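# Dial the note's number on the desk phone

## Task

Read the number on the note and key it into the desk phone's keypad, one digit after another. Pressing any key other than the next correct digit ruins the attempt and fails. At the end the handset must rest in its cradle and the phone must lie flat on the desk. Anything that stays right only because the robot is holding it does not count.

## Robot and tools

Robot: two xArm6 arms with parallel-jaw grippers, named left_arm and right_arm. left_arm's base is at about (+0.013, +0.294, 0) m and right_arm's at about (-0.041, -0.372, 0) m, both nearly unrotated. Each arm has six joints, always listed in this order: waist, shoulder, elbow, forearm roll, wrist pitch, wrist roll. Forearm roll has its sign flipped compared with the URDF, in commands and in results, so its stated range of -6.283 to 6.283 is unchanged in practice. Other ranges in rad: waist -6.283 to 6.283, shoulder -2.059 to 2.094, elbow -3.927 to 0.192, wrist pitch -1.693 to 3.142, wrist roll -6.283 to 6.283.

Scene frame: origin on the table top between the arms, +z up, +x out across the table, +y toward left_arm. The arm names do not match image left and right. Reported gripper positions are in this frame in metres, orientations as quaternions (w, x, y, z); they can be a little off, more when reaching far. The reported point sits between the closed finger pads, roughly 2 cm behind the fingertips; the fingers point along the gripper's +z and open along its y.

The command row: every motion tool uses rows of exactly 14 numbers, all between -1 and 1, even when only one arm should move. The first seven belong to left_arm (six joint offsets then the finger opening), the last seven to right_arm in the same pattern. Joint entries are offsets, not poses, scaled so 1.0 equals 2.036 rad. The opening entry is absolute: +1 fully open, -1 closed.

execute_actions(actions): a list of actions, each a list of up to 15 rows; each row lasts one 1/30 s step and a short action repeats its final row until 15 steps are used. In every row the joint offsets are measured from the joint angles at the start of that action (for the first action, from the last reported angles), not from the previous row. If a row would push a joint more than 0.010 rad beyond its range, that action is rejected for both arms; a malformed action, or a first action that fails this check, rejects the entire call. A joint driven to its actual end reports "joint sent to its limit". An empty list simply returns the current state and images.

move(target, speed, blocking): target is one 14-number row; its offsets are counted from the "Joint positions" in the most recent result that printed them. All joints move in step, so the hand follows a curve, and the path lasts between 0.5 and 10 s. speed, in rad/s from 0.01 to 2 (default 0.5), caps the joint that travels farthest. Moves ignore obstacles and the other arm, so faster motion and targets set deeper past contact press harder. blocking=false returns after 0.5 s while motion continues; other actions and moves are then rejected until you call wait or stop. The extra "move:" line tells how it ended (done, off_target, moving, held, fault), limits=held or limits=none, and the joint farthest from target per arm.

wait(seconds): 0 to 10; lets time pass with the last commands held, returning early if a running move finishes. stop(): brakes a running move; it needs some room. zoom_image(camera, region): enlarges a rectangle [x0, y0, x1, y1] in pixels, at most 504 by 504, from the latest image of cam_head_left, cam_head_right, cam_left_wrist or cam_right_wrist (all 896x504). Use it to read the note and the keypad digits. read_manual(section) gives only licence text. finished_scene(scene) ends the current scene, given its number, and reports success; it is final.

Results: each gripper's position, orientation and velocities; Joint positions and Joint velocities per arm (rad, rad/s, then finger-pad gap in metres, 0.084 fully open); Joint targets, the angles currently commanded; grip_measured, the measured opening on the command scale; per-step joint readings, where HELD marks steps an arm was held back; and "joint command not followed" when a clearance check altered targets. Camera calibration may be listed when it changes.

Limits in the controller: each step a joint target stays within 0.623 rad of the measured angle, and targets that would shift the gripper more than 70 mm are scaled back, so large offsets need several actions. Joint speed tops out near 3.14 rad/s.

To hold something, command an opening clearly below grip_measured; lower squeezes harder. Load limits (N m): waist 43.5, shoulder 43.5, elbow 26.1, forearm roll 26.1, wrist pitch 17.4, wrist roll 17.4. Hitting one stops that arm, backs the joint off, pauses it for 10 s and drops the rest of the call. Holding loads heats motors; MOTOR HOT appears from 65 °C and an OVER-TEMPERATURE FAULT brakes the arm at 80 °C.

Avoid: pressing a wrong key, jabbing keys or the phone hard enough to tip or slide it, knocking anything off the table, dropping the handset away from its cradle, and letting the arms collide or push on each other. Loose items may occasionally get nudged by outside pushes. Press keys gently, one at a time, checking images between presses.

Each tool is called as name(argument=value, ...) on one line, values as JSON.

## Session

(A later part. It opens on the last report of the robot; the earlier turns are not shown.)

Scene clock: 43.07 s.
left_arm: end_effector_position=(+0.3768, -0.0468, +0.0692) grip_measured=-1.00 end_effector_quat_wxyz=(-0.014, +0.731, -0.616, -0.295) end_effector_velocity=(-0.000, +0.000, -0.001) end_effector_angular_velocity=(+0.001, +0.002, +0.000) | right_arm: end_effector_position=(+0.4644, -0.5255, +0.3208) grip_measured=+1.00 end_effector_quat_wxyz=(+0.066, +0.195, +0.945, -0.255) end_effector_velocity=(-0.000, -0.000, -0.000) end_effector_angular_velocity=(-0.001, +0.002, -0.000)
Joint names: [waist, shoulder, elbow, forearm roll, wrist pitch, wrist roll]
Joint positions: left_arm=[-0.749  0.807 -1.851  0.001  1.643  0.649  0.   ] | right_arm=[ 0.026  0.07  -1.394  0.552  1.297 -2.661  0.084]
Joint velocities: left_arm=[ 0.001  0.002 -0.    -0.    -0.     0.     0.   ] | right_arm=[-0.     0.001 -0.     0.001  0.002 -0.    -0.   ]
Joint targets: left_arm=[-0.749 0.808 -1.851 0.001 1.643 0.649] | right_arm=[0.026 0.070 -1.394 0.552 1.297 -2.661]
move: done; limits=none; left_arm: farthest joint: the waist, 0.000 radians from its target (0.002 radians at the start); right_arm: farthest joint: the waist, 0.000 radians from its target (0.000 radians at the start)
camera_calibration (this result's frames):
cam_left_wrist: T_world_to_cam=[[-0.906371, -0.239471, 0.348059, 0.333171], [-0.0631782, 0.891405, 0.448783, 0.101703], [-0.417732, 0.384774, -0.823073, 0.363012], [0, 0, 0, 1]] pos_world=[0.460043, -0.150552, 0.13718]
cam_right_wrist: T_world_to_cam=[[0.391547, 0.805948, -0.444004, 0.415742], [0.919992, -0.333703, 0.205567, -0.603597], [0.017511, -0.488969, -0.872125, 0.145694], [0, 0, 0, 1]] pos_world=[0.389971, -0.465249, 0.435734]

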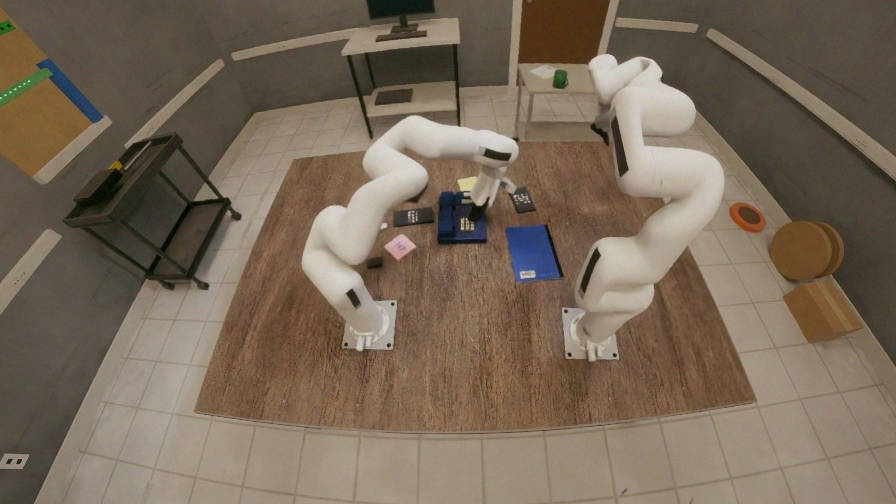

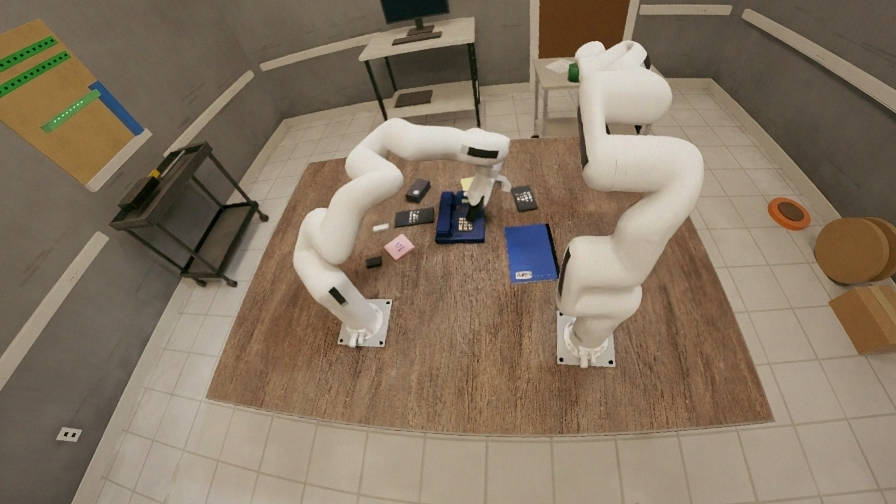

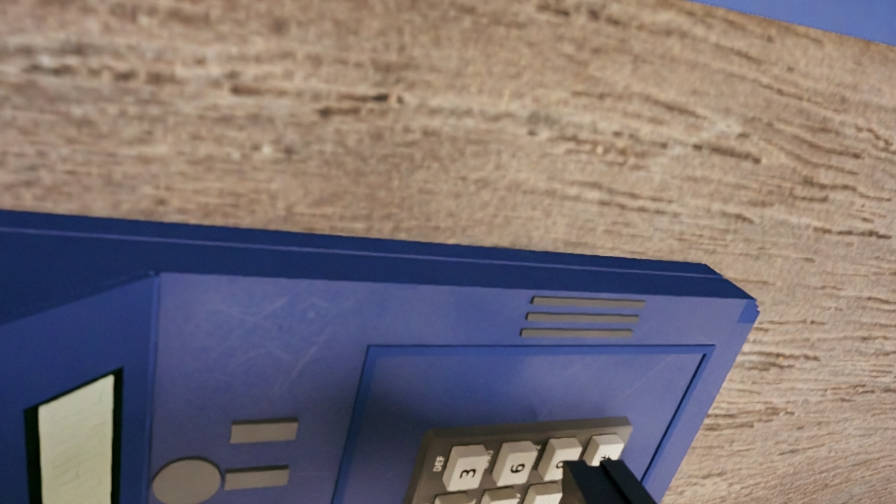

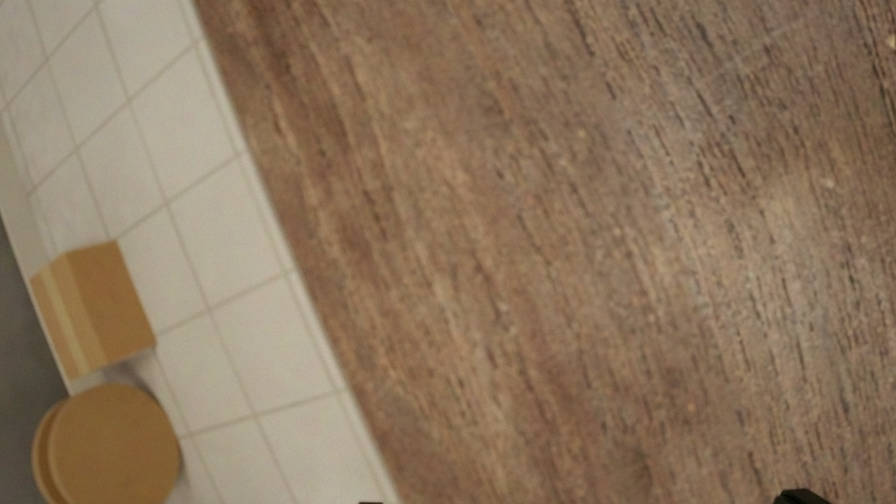

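move(target=[0,-0.0056,0.0155,0,-0.0098,0,-1,0,0,0,0,0,0,1], speed=0.05)

move(target=[0,-0.0071,0.0165,0,-0.0094,0,-1,0,0,0,0,0,0,1], speed=0.05)

Scene clock: 47.07 s.
left_arm: end_effector_position=(+0.3739, -0.0441, +0.0652) grip_measured=-1.00 end_effector_quat_wxyz=(-0.014, +0.731, -0.616, -0.295) end_effector_velocity=(+0.000, +0.001, -0.000) end_effector_angular_velocity=(+0.001, -0.002, +0.001) | right_arm: end_effector_position=(+0.4644, -0.5255, +0.3208) grip_measured=+1.00 end_effector_quat_wxyz=(+0.066, +0.195, +0.945, -0.255) end_effector_velocity=(-0.000, -0.000, -0.000) end_effector_angular_velocity=(+0.000, +0.001, -0.000)
Joint names: [waist, shoulder, elbow, forearm roll, wrist pitch, wrist roll]
Joint positions: left_arm=[-0.749  0.796 -1.82   0.001  1.623  0.649  0.   ] | right_arm=[ 0.026  0.07  -1.394  0.552  1.297 -2.661  0.084]
Joint velocities: left_arm=[ 0.001 -0.001  0.002 -0.002 -0.001 -0.001  0.   ] | right_arm=[-0.  0.  0. -0.  0. -0. -0.]
Joint targets: left_arm=[-0.749 0.796 -1.819 0.001 1.623 0.649] | right_arm=[0.026 0.070 -1.394 0.552 1.297 -2.661]
move: done; limits=none; left_arm: farthest joint: the waist, 0.000 radians from its target (0.000 radians at the start); right_arm: farthest joint: the waist, 0.000 radians from its target (0.000 radians at the start)
camera_calibration (this result's frames):
cam_left_wrist: T_world_to_cam=[[-0.906331, -0.239528, 0.348124, 0.332511], [-0.0631514, 0.891354, 0.448887, 0.100814], [-0.417822, 0.384856, -0.822988, 0.357539], [0, 0, 0, 1]] pos_world=[0.45712, -0.147816, 0.133242]
cam_right_wrist: T_world_to_cam=[[0.391547, 0.805948, -0.444004, 0.415742], [0.919992, -0.333703, 0.205567, -0.603597], [0.017511, -0.488969, -0.872125, 0.145694], [0, 0, 0, 1]] pos_world=[0.389971, -0.465249, 0.435734]

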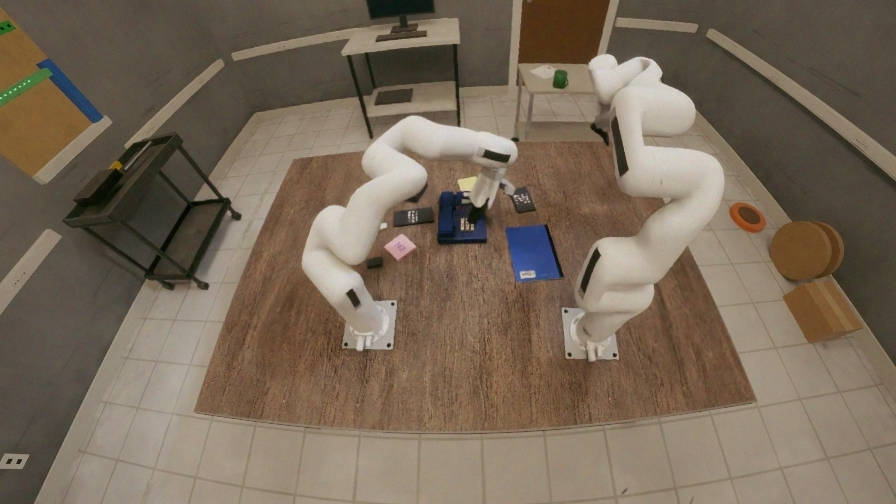

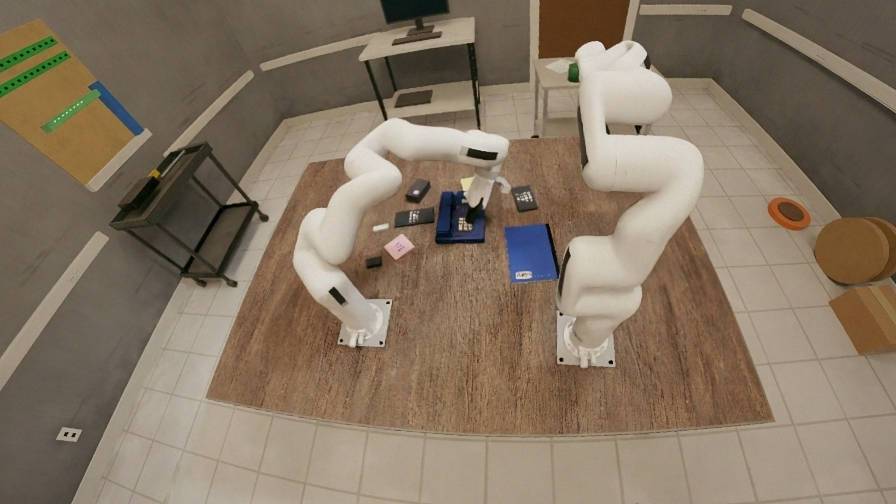

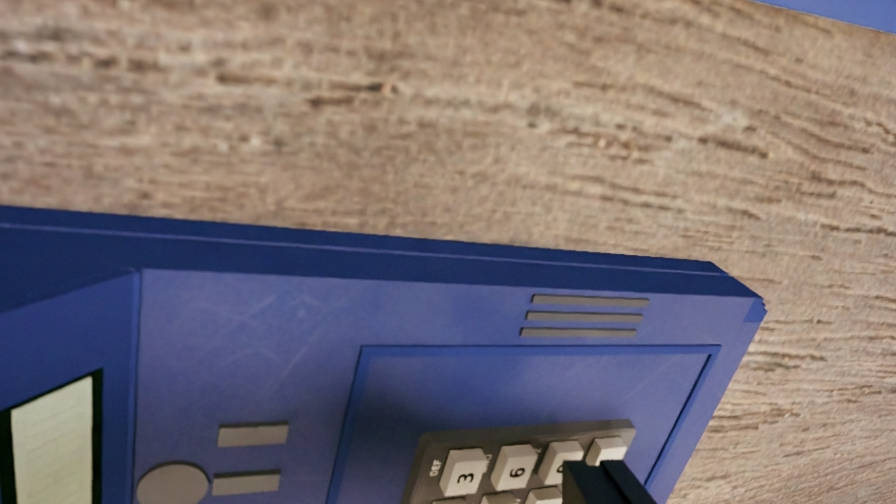

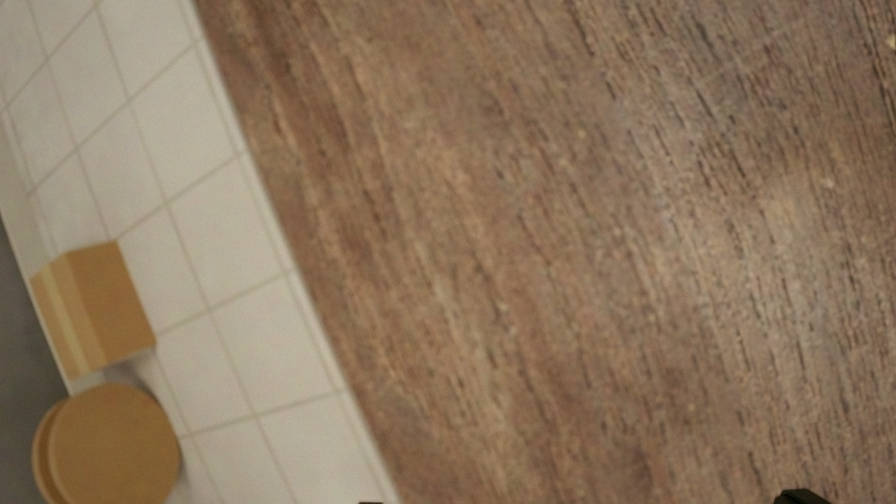

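Scene clock: 48.10 s.
left_arm: end_effector_position=(+0.3706, -0.0410, +0.0624) grip_measured=-1.00 end_effector_quat_wxyz=(-0.014, +0.731, -0.616, -0.295) end_effector_velocity=(-0.000, -0.000, +0.000) end_effector_angular_velocity=(+0.000, -0.001, +0.002) | right_arm: end_effector_position=(+0.4644, -0.5255, +0.3208) grip_measured=+1.00 end_effector_quat_wxyz=(+0.066, +0.195, +0.945, -0.255) end_effector_velocity=(-0.000, +0.000, -0.000) end_effector_angular_velocity=(+0.001, -0.000, -0.001)
Joint names: [waist, shoulder, elbow, forearm roll, wrist pitch, wrist roll]
Joint positions: left_arm=[-0.749  0.782 -1.786  0.001  1.604  0.649  0.   ] | right_arm=[ 0.026  0.07  -1.394  0.552  1.297 -2.661  0.084]
Joint velocities: left_arm=[-0.001 -0.001  0.001  0.001 -0.001 -0.002  0.   ] | right_arm=[-0.    -0.     0.    -0.001 -0.     0.    -0.   ]
Joint targets: left_arm=[-0.749 0.782 -1.786 0.001 1.604 0.649] | right_arm=[0.026 0.070 -1.394 0.552 1.297 -2.661]
move: done; limits=none; left_arm: farthest joint: the waist, 0.000 radians from its target (0.000 radians at the start); right_arm: farthest joint: the waist, 0.000 radians from its target (0.000 radians at the start)
camera_calibration (this result's frames):
cam_left_wrist: T_world_to_cam=[[-0.906339, -0.23954, 0.348095, 0.331262], [-0.063185, 0.891361, 0.44887, 0.0991575], [-0.4178, 0.384834, -0.82301, 0.352617], [0, 0, 0, 1]] pos_world=[0.453824, -0.144734, 0.130388]
cam_right_wrist: T_world_to_cam=[[0.391547, 0.805948, -0.444004, 0.415742], [0.919991, -0.333703, 0.205567, -0.603597], [0.017511, -0.488969, -0.872125, 0.145694], [0, 0, 0, 1]] pos_world=[0.389971, -0.465249, 0.435734]

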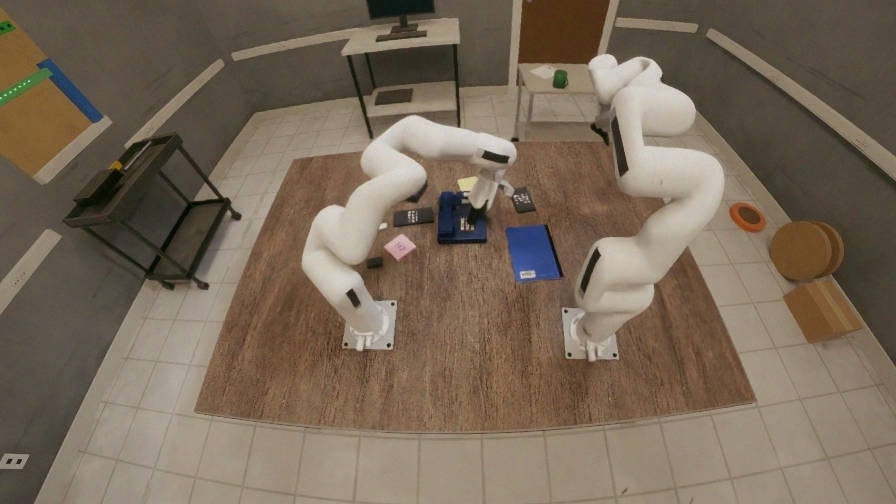

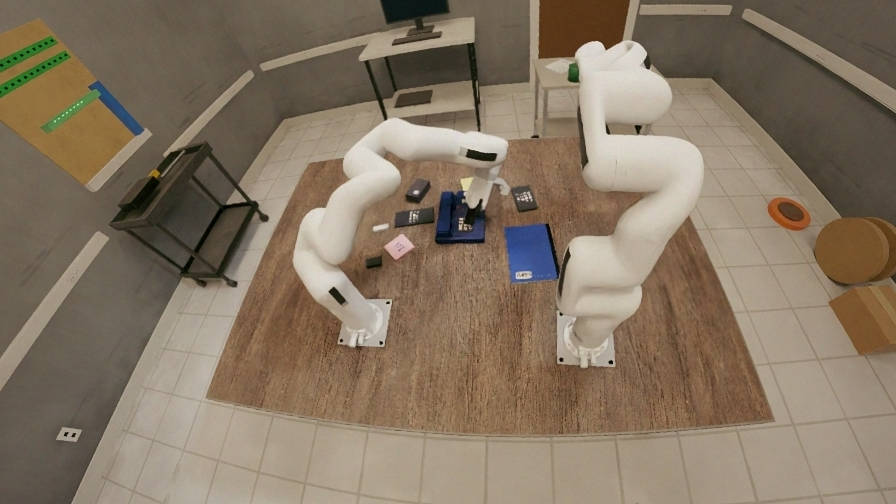

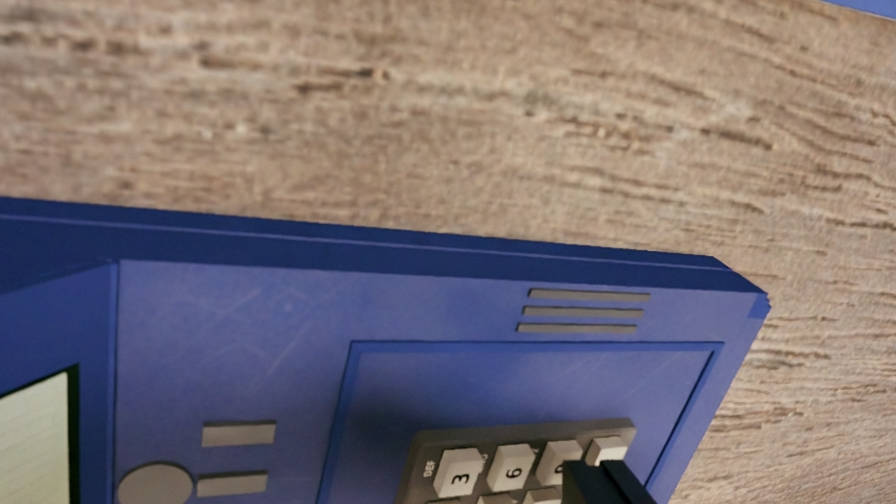

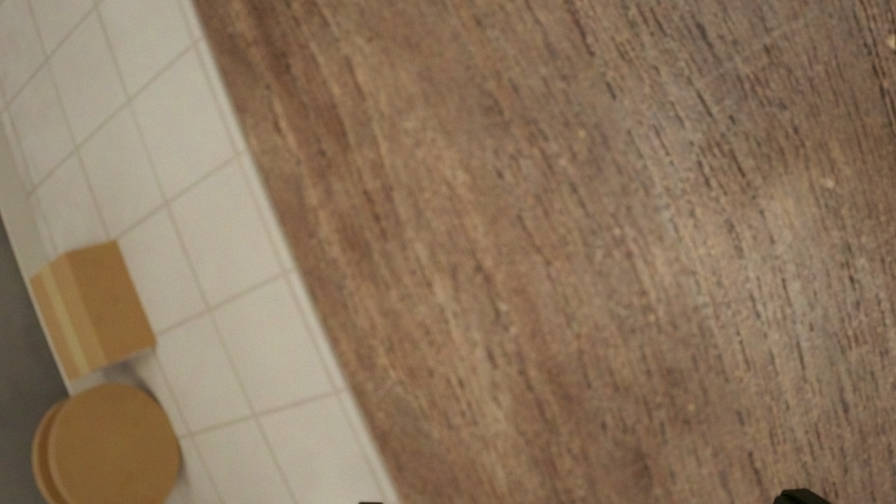

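move(target=[0,0.0014,0.0005,0,-0.0019,0,-1,0,0,0,0,0,0,1], speed=0.02)

zoom_image(camera="cam_left_wrist", region=[400, 384, 680, 504])

Scene clock: 53.23 s.
left_arm: end_effector_position=(+0.3706, -0.0410, +0.0605) grip_measured=-1.00 end_effector_quat_wxyz=(-0.014, +0.731, -0.616, -0.295) end_effector_velocity=(+0.000, +0.000, -0.001) end_effector_angular_velocity=(-0.000, +0.001, +0.002) | right_arm: end_effector_position=(+0.4644, -0.5255, +0.3208) grip_measured=+1.00 end_effector_quat_wxyz=(+0.066, +0.195, +0.945, -0.255) end_effector_velocity=(+0.000, -0.000, +0.000) end_effector_angular_velocity=(-0.001, -0.000, +0.001)
Joint names: [waist, shoulder, elbow, forearm roll, wrist pitch, wrist roll]
Joint positions: left_arm=[-0.749  0.784 -1.785  0.001  1.6    0.649  0.   ] | right_arm=[ 0.026  0.07  -1.394  0.552  1.297 -2.661  0.084]
Joint velocities: left_arm=[ 0.001  0.001  0.001  0.001 -0.002 -0.     0.   ] | right_arm=[-0.    -0.     0.     0.001 -0.001 -0.    -0.   ]
Joint targets: left_arm=[-0.749 0.784 -1.785 0.001 1.600 0.649] | right_arm=[0.026 0.070 -1.394 0.552 1.297 -2.661]
move: done; limits=none; left_arm: farthest joint: the waist, 0.000 radians from its target (0.000 radians at the start); right_arm: farthest joint: the waist, 0.000 radians from its target (0.000 radians at the start)
camera_calibration (this result's frames):
cam_left_wrist: T_world_to_cam=[[-0.906326, -0.239556, 0.348119, 0.331915], [-0.0631718, 0.891344, 0.448905, 0.100001], [-0.417831, 0.384863, -0.822981, 0.351052], [0, 0, 0, 1]] pos_world=[0.453821, -0.14473, 0.128472]
cam_right_wrist: T_world_to_cam=[[0.391547, 0.805948, -0.444004, 0.415742], [0.919991, -0.333703, 0.205567, -0.603597], [0.0175108, -0.488969, -0.872125, 0.145694], [0, 0, 0, 1]] pos_world=[0.389971, -0.465249, 0.435734]

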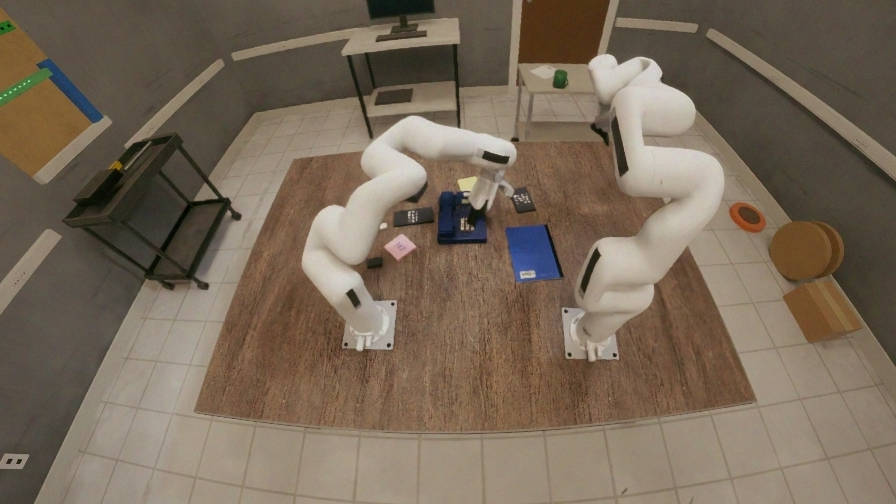

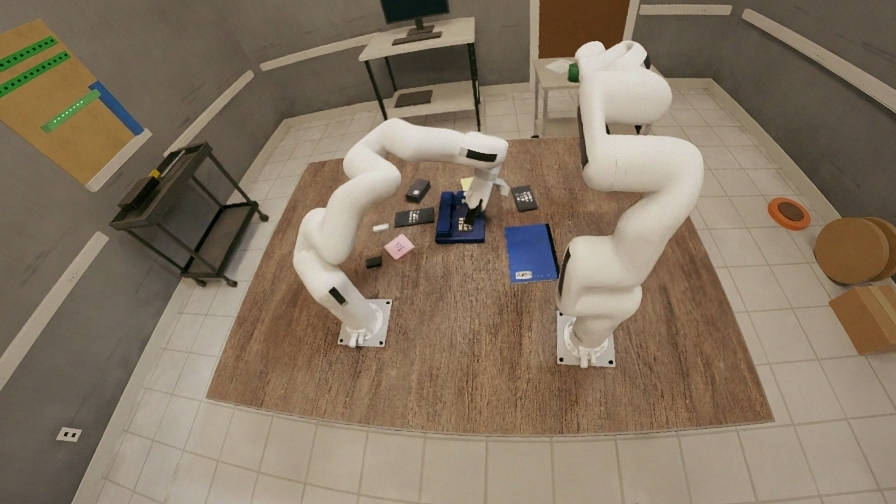

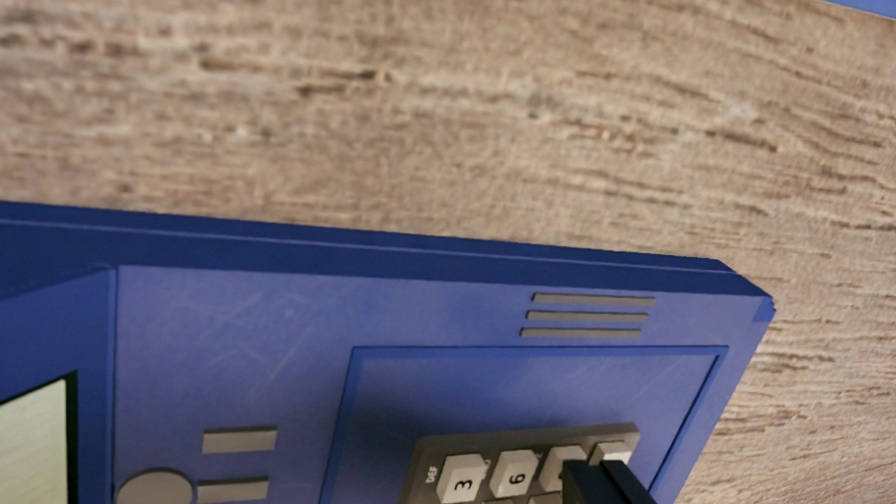

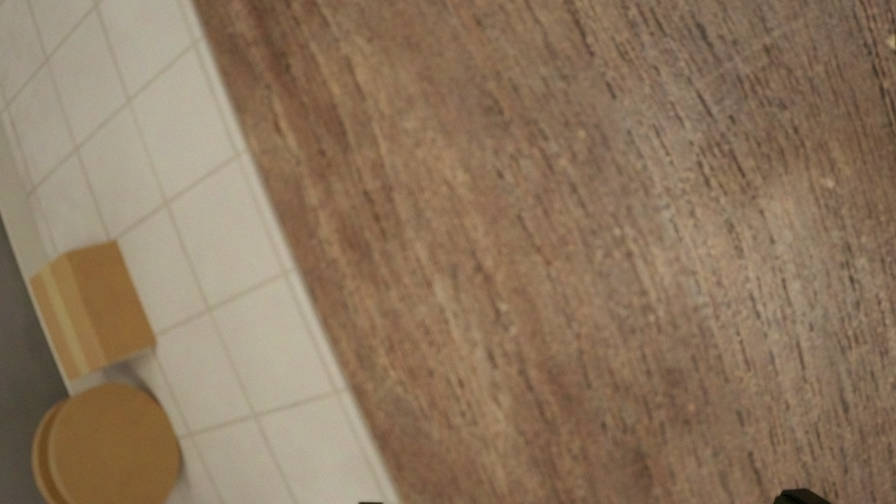

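Region (400, 384, 680, 504) of cam_left_wrist's 896x504 image, scaled by 1.800, with more detail than that image has; it fills the top 216 rows of this view, and the rest is white.

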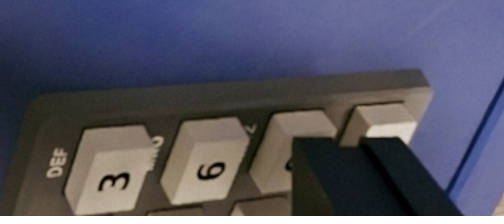

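move(target=[0,-0.0009,0.0038,0,-0.0029,0,-1,0,0,0,0,0,0,1], speed=0.02)

zoom_image(camera="cam_left_wrist", region=[400, 384, 680, 504])

Scene clock: 56.63 s.
left_arm: end_effector_position=(+0.3699, -0.0404, +0.0591) grip_measured=-1.00 end_effector_quat_wxyz=(-0.014, +0.731, -0.616, -0.295) end_effector_velocity=(-0.001, +0.001, -0.001) end_effector_angular_velocity=(+0.001, +0.002, +0.001) | right_arm: end_effector_position=(+0.4644, -0.5255, +0.3208) grip_measured=+1.00 end_effector_quat_wxyz=(+0.066, +0.195, +0.945, -0.255) end_effector_velocity=(+0.001, -0.000, +0.001) end_effector_angular_velocity=(-0.001, -0.003, +0.002)
Joint names: [waist, shoulder, elbow, forearm roll, wrist pitch, wrist roll]
Joint positions: left_arm=[-0.749  0.783 -1.778  0.001  1.594  0.649  0.   ] | right_arm=[ 0.026  0.07  -1.394  0.552  1.297 -2.661  0.084]
Joint velocities: left_arm=[ 0.001 -0.     0.004  0.    -0.002 -0.     0.   ] | right_arm=[ 0.    -0.001 -0.     0.002 -0.002  0.     0.   ]
Joint targets: left_arm=[-0.749 0.783 -1.778 0.001 1.594 0.649] | right_arm=[0.026 0.070 -1.394 0.552 1.297 -2.661]
move: done; limits=none; left_arm: farthest joint: the elbow, 0.001 radians from its target (0.008 radians at the start); right_arm: farthest joint: the waist, 0.000 radians from its target (0.000 radians at the start)
camera_calibration (this result's frames):
cam_left_wrist: T_world_to_cam=[[-0.906359, -0.23953, 0.348051, 0.331954], [-0.0632211, 0.891383, 0.44882, 0.100043], [-0.417752, 0.384788, -0.823056, 0.349316], [0, 0, 0, 1]] pos_world=[0.453122, -0.144076, 0.127068]
cam_right_wrist: T_world_to_cam=[[0.391547, 0.805947, -0.444004, 0.415742], [0.919991, -0.333703, 0.205567, -0.603597], [0.017511, -0.488969, -0.872125, 0.145694], [0, 0, 0, 1]] pos_world=[0.389971, -0.465249, 0.435734]

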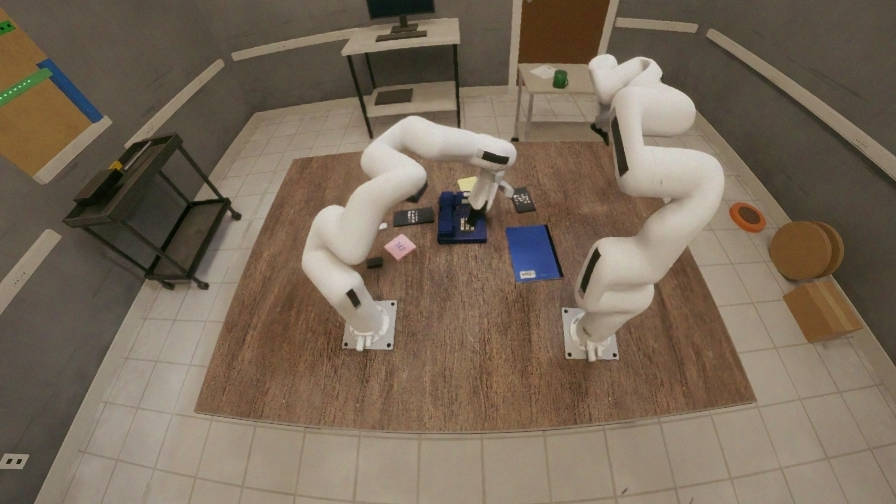

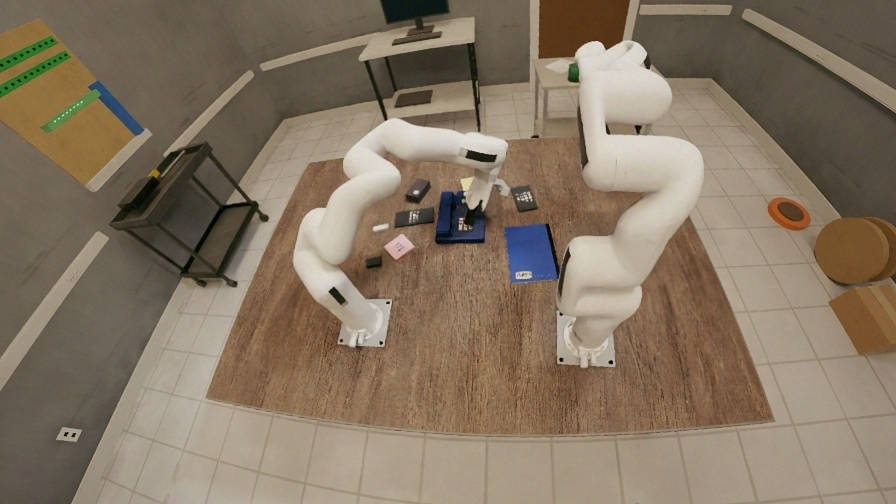

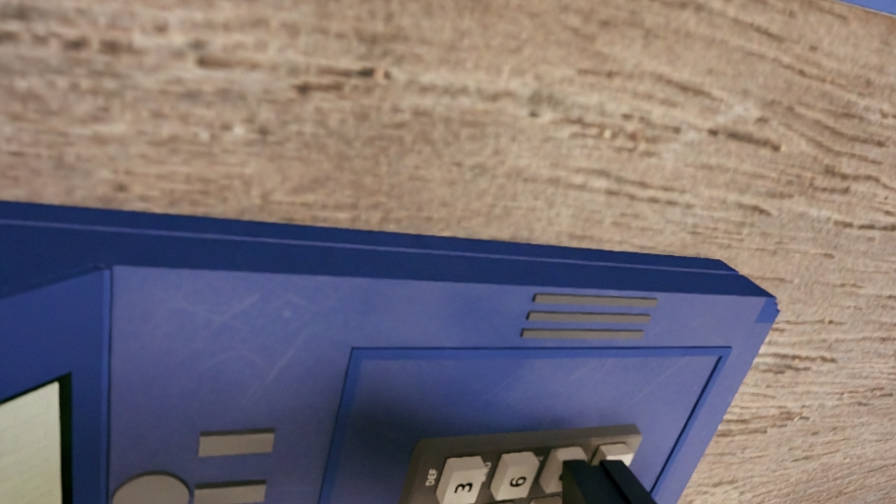

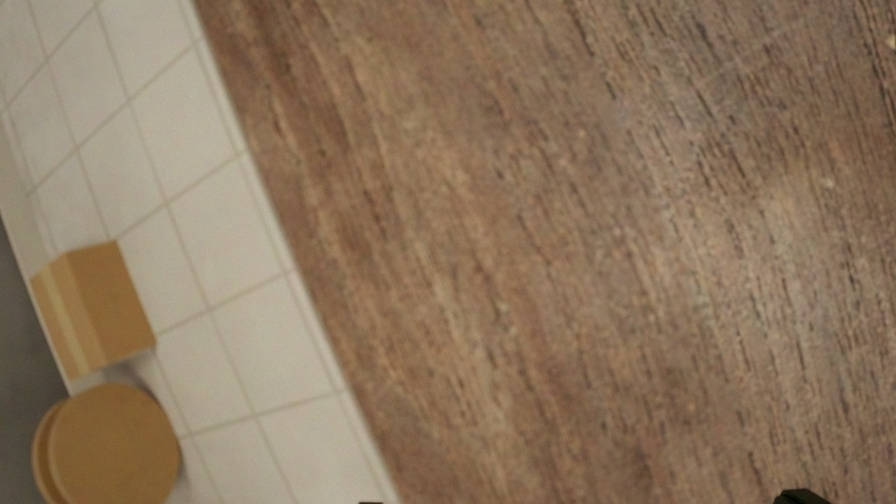

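Region (400, 384, 680, 504) of cam_left_wrist's 896x504 image, scaled by 1.800, with more detail than that image has; it fills the top 216 rows of this view, and the rest is white.

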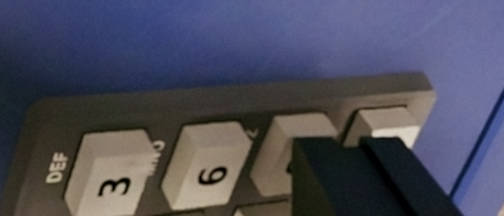

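Not yet touching. Continue along the sight line (2 mm).

move(target=[0,-0.0045,0.0107,0,-0.0062,0,-1,0,0,0,0,0,0,1], speed=0.03)

zoom_image(camera="cam_left_wrist", region=[400, 384, 680, 504])

Scene clock: 61.90 s.
left_arm: end_effector_position=(+0.3677, -0.0383, +0.0571) grip_measured=-1.00 end_effector_quat_wxyz=(-0.014, +0.731, -0.616, -0.295) end_effector_velocity=(-0.001, +0.000, -0.001) end_effector_angular_velocity=(+0.001, +0.002, +0.001) | right_arm: end_effector_position=(+0.4644, -0.5255, +0.3208) grip_measured=+1.00 end_effector_quat_wxyz=(+0.066, +0.195, +0.945, -0.255) end_effector_velocity=(+0.001, +0.000, -0.000) end_effector_angular_velocity=(-0.000, -0.001, +0.001)
Joint names: [waist, shoulder, elbow, forearm roll, wrist pitch, wrist roll]
Joint positions: left_arm=[-0.749  0.773 -1.756  0.001  1.582  0.649  0.   ] | right_arm=[ 0.026  0.07  -1.394  0.552  1.297 -2.661  0.084]
Joint velocities: left_arm=[ 0.    -0.001  0.003  0.001 -0.001 -0.     0.   ] | right_arm=[ 0.     0.001 -0.     0.    -0.001  0.     0.   ]
Joint targets: left_arm=[-0.749 0.773 -1.756 0.001 1.582 0.649] | right_arm=[0.026 0.070 -1.394 0.552 1.297 -2.661]
move: done; limits=none; left_arm: farthest joint: the waist, 0.000 radians from its target (0.000 radians at the start); right_arm: farthest joint: the waist, 0.000 radians from its target (0.000 radians at the start)
camera_calibration (this result's frames):
cam_left_wrist: T_world_to_cam=[[-0.906381, -0.239522, 0.347998, 0.331131], [-0.0632651, 0.891408, 0.448764, 0.0989508], [-0.417697, 0.384735, -0.823109, 0.346002], [0, 0, 0, 1]] pos_world=[0.450915, -0.142012, 0.125159]
cam_right_wrist: T_world_to_cam=[[0.391547, 0.805947, -0.444004, 0.415742], [0.919991, -0.333703, 0.205567, -0.603597], [0.0175107, -0.488969, -0.872125, 0.145694], [0, 0, 0, 1]] pos_world=[0.389971, -0.465249, 0.435734]

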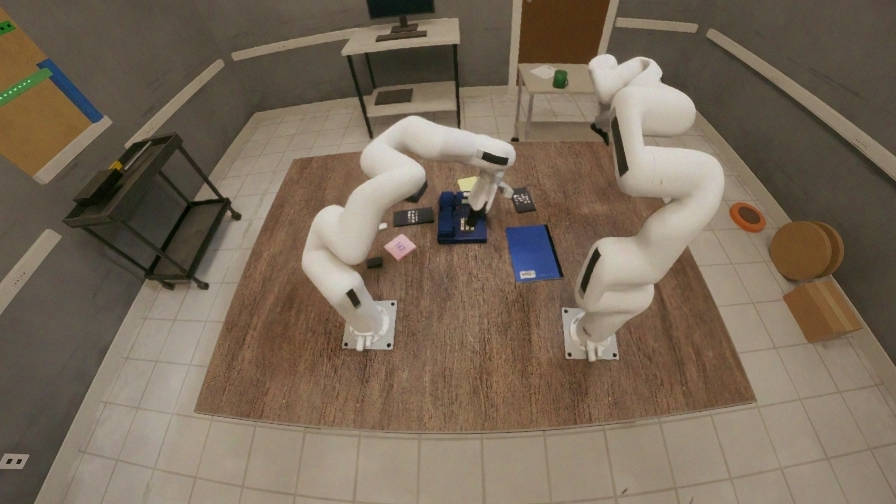

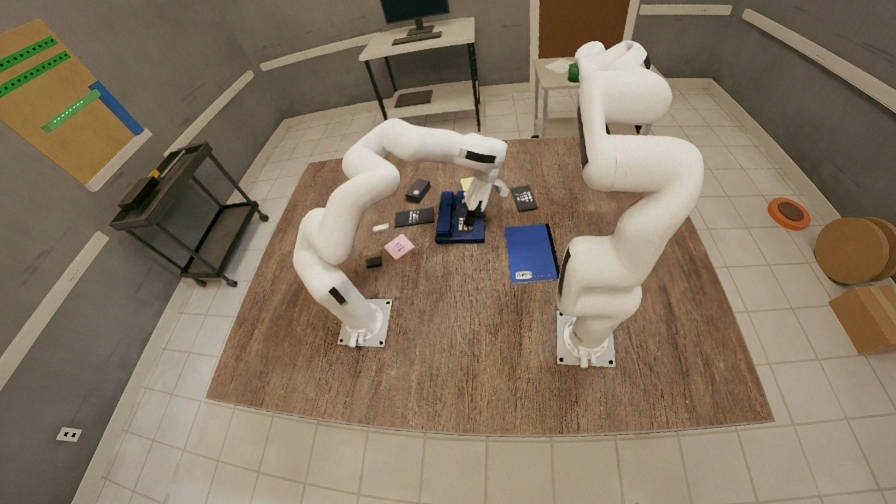

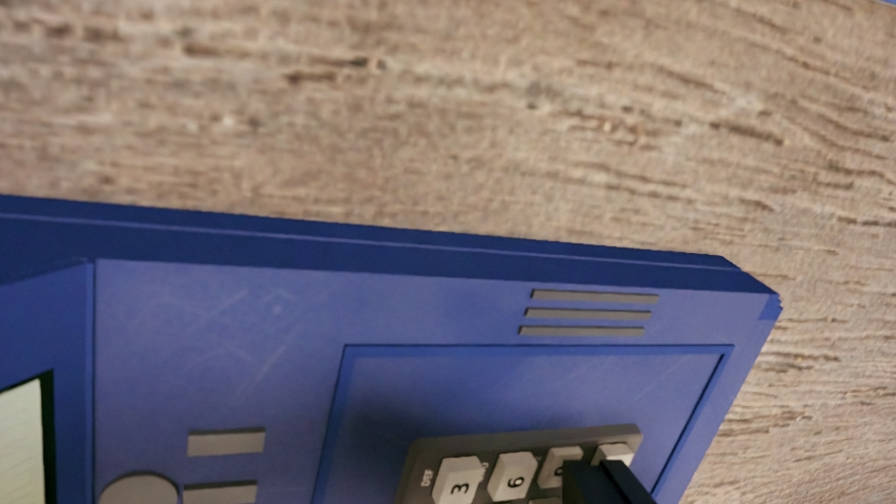

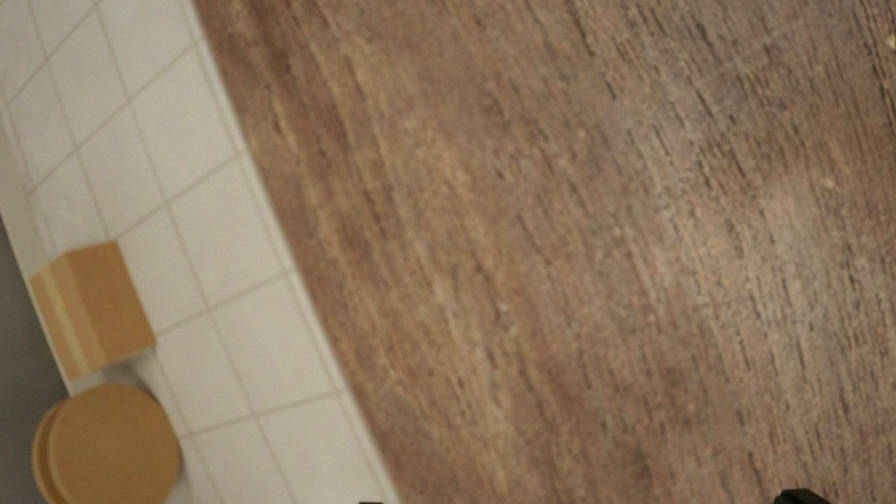

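Region (400, 384, 680, 504) of cam_left_wrist's 896x504 image, scaled by 1.800, with more detail than that image has; it fills the top 216 rows of this view, and the rest is white.

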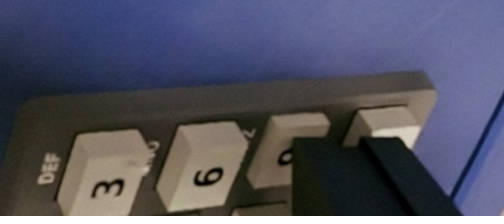

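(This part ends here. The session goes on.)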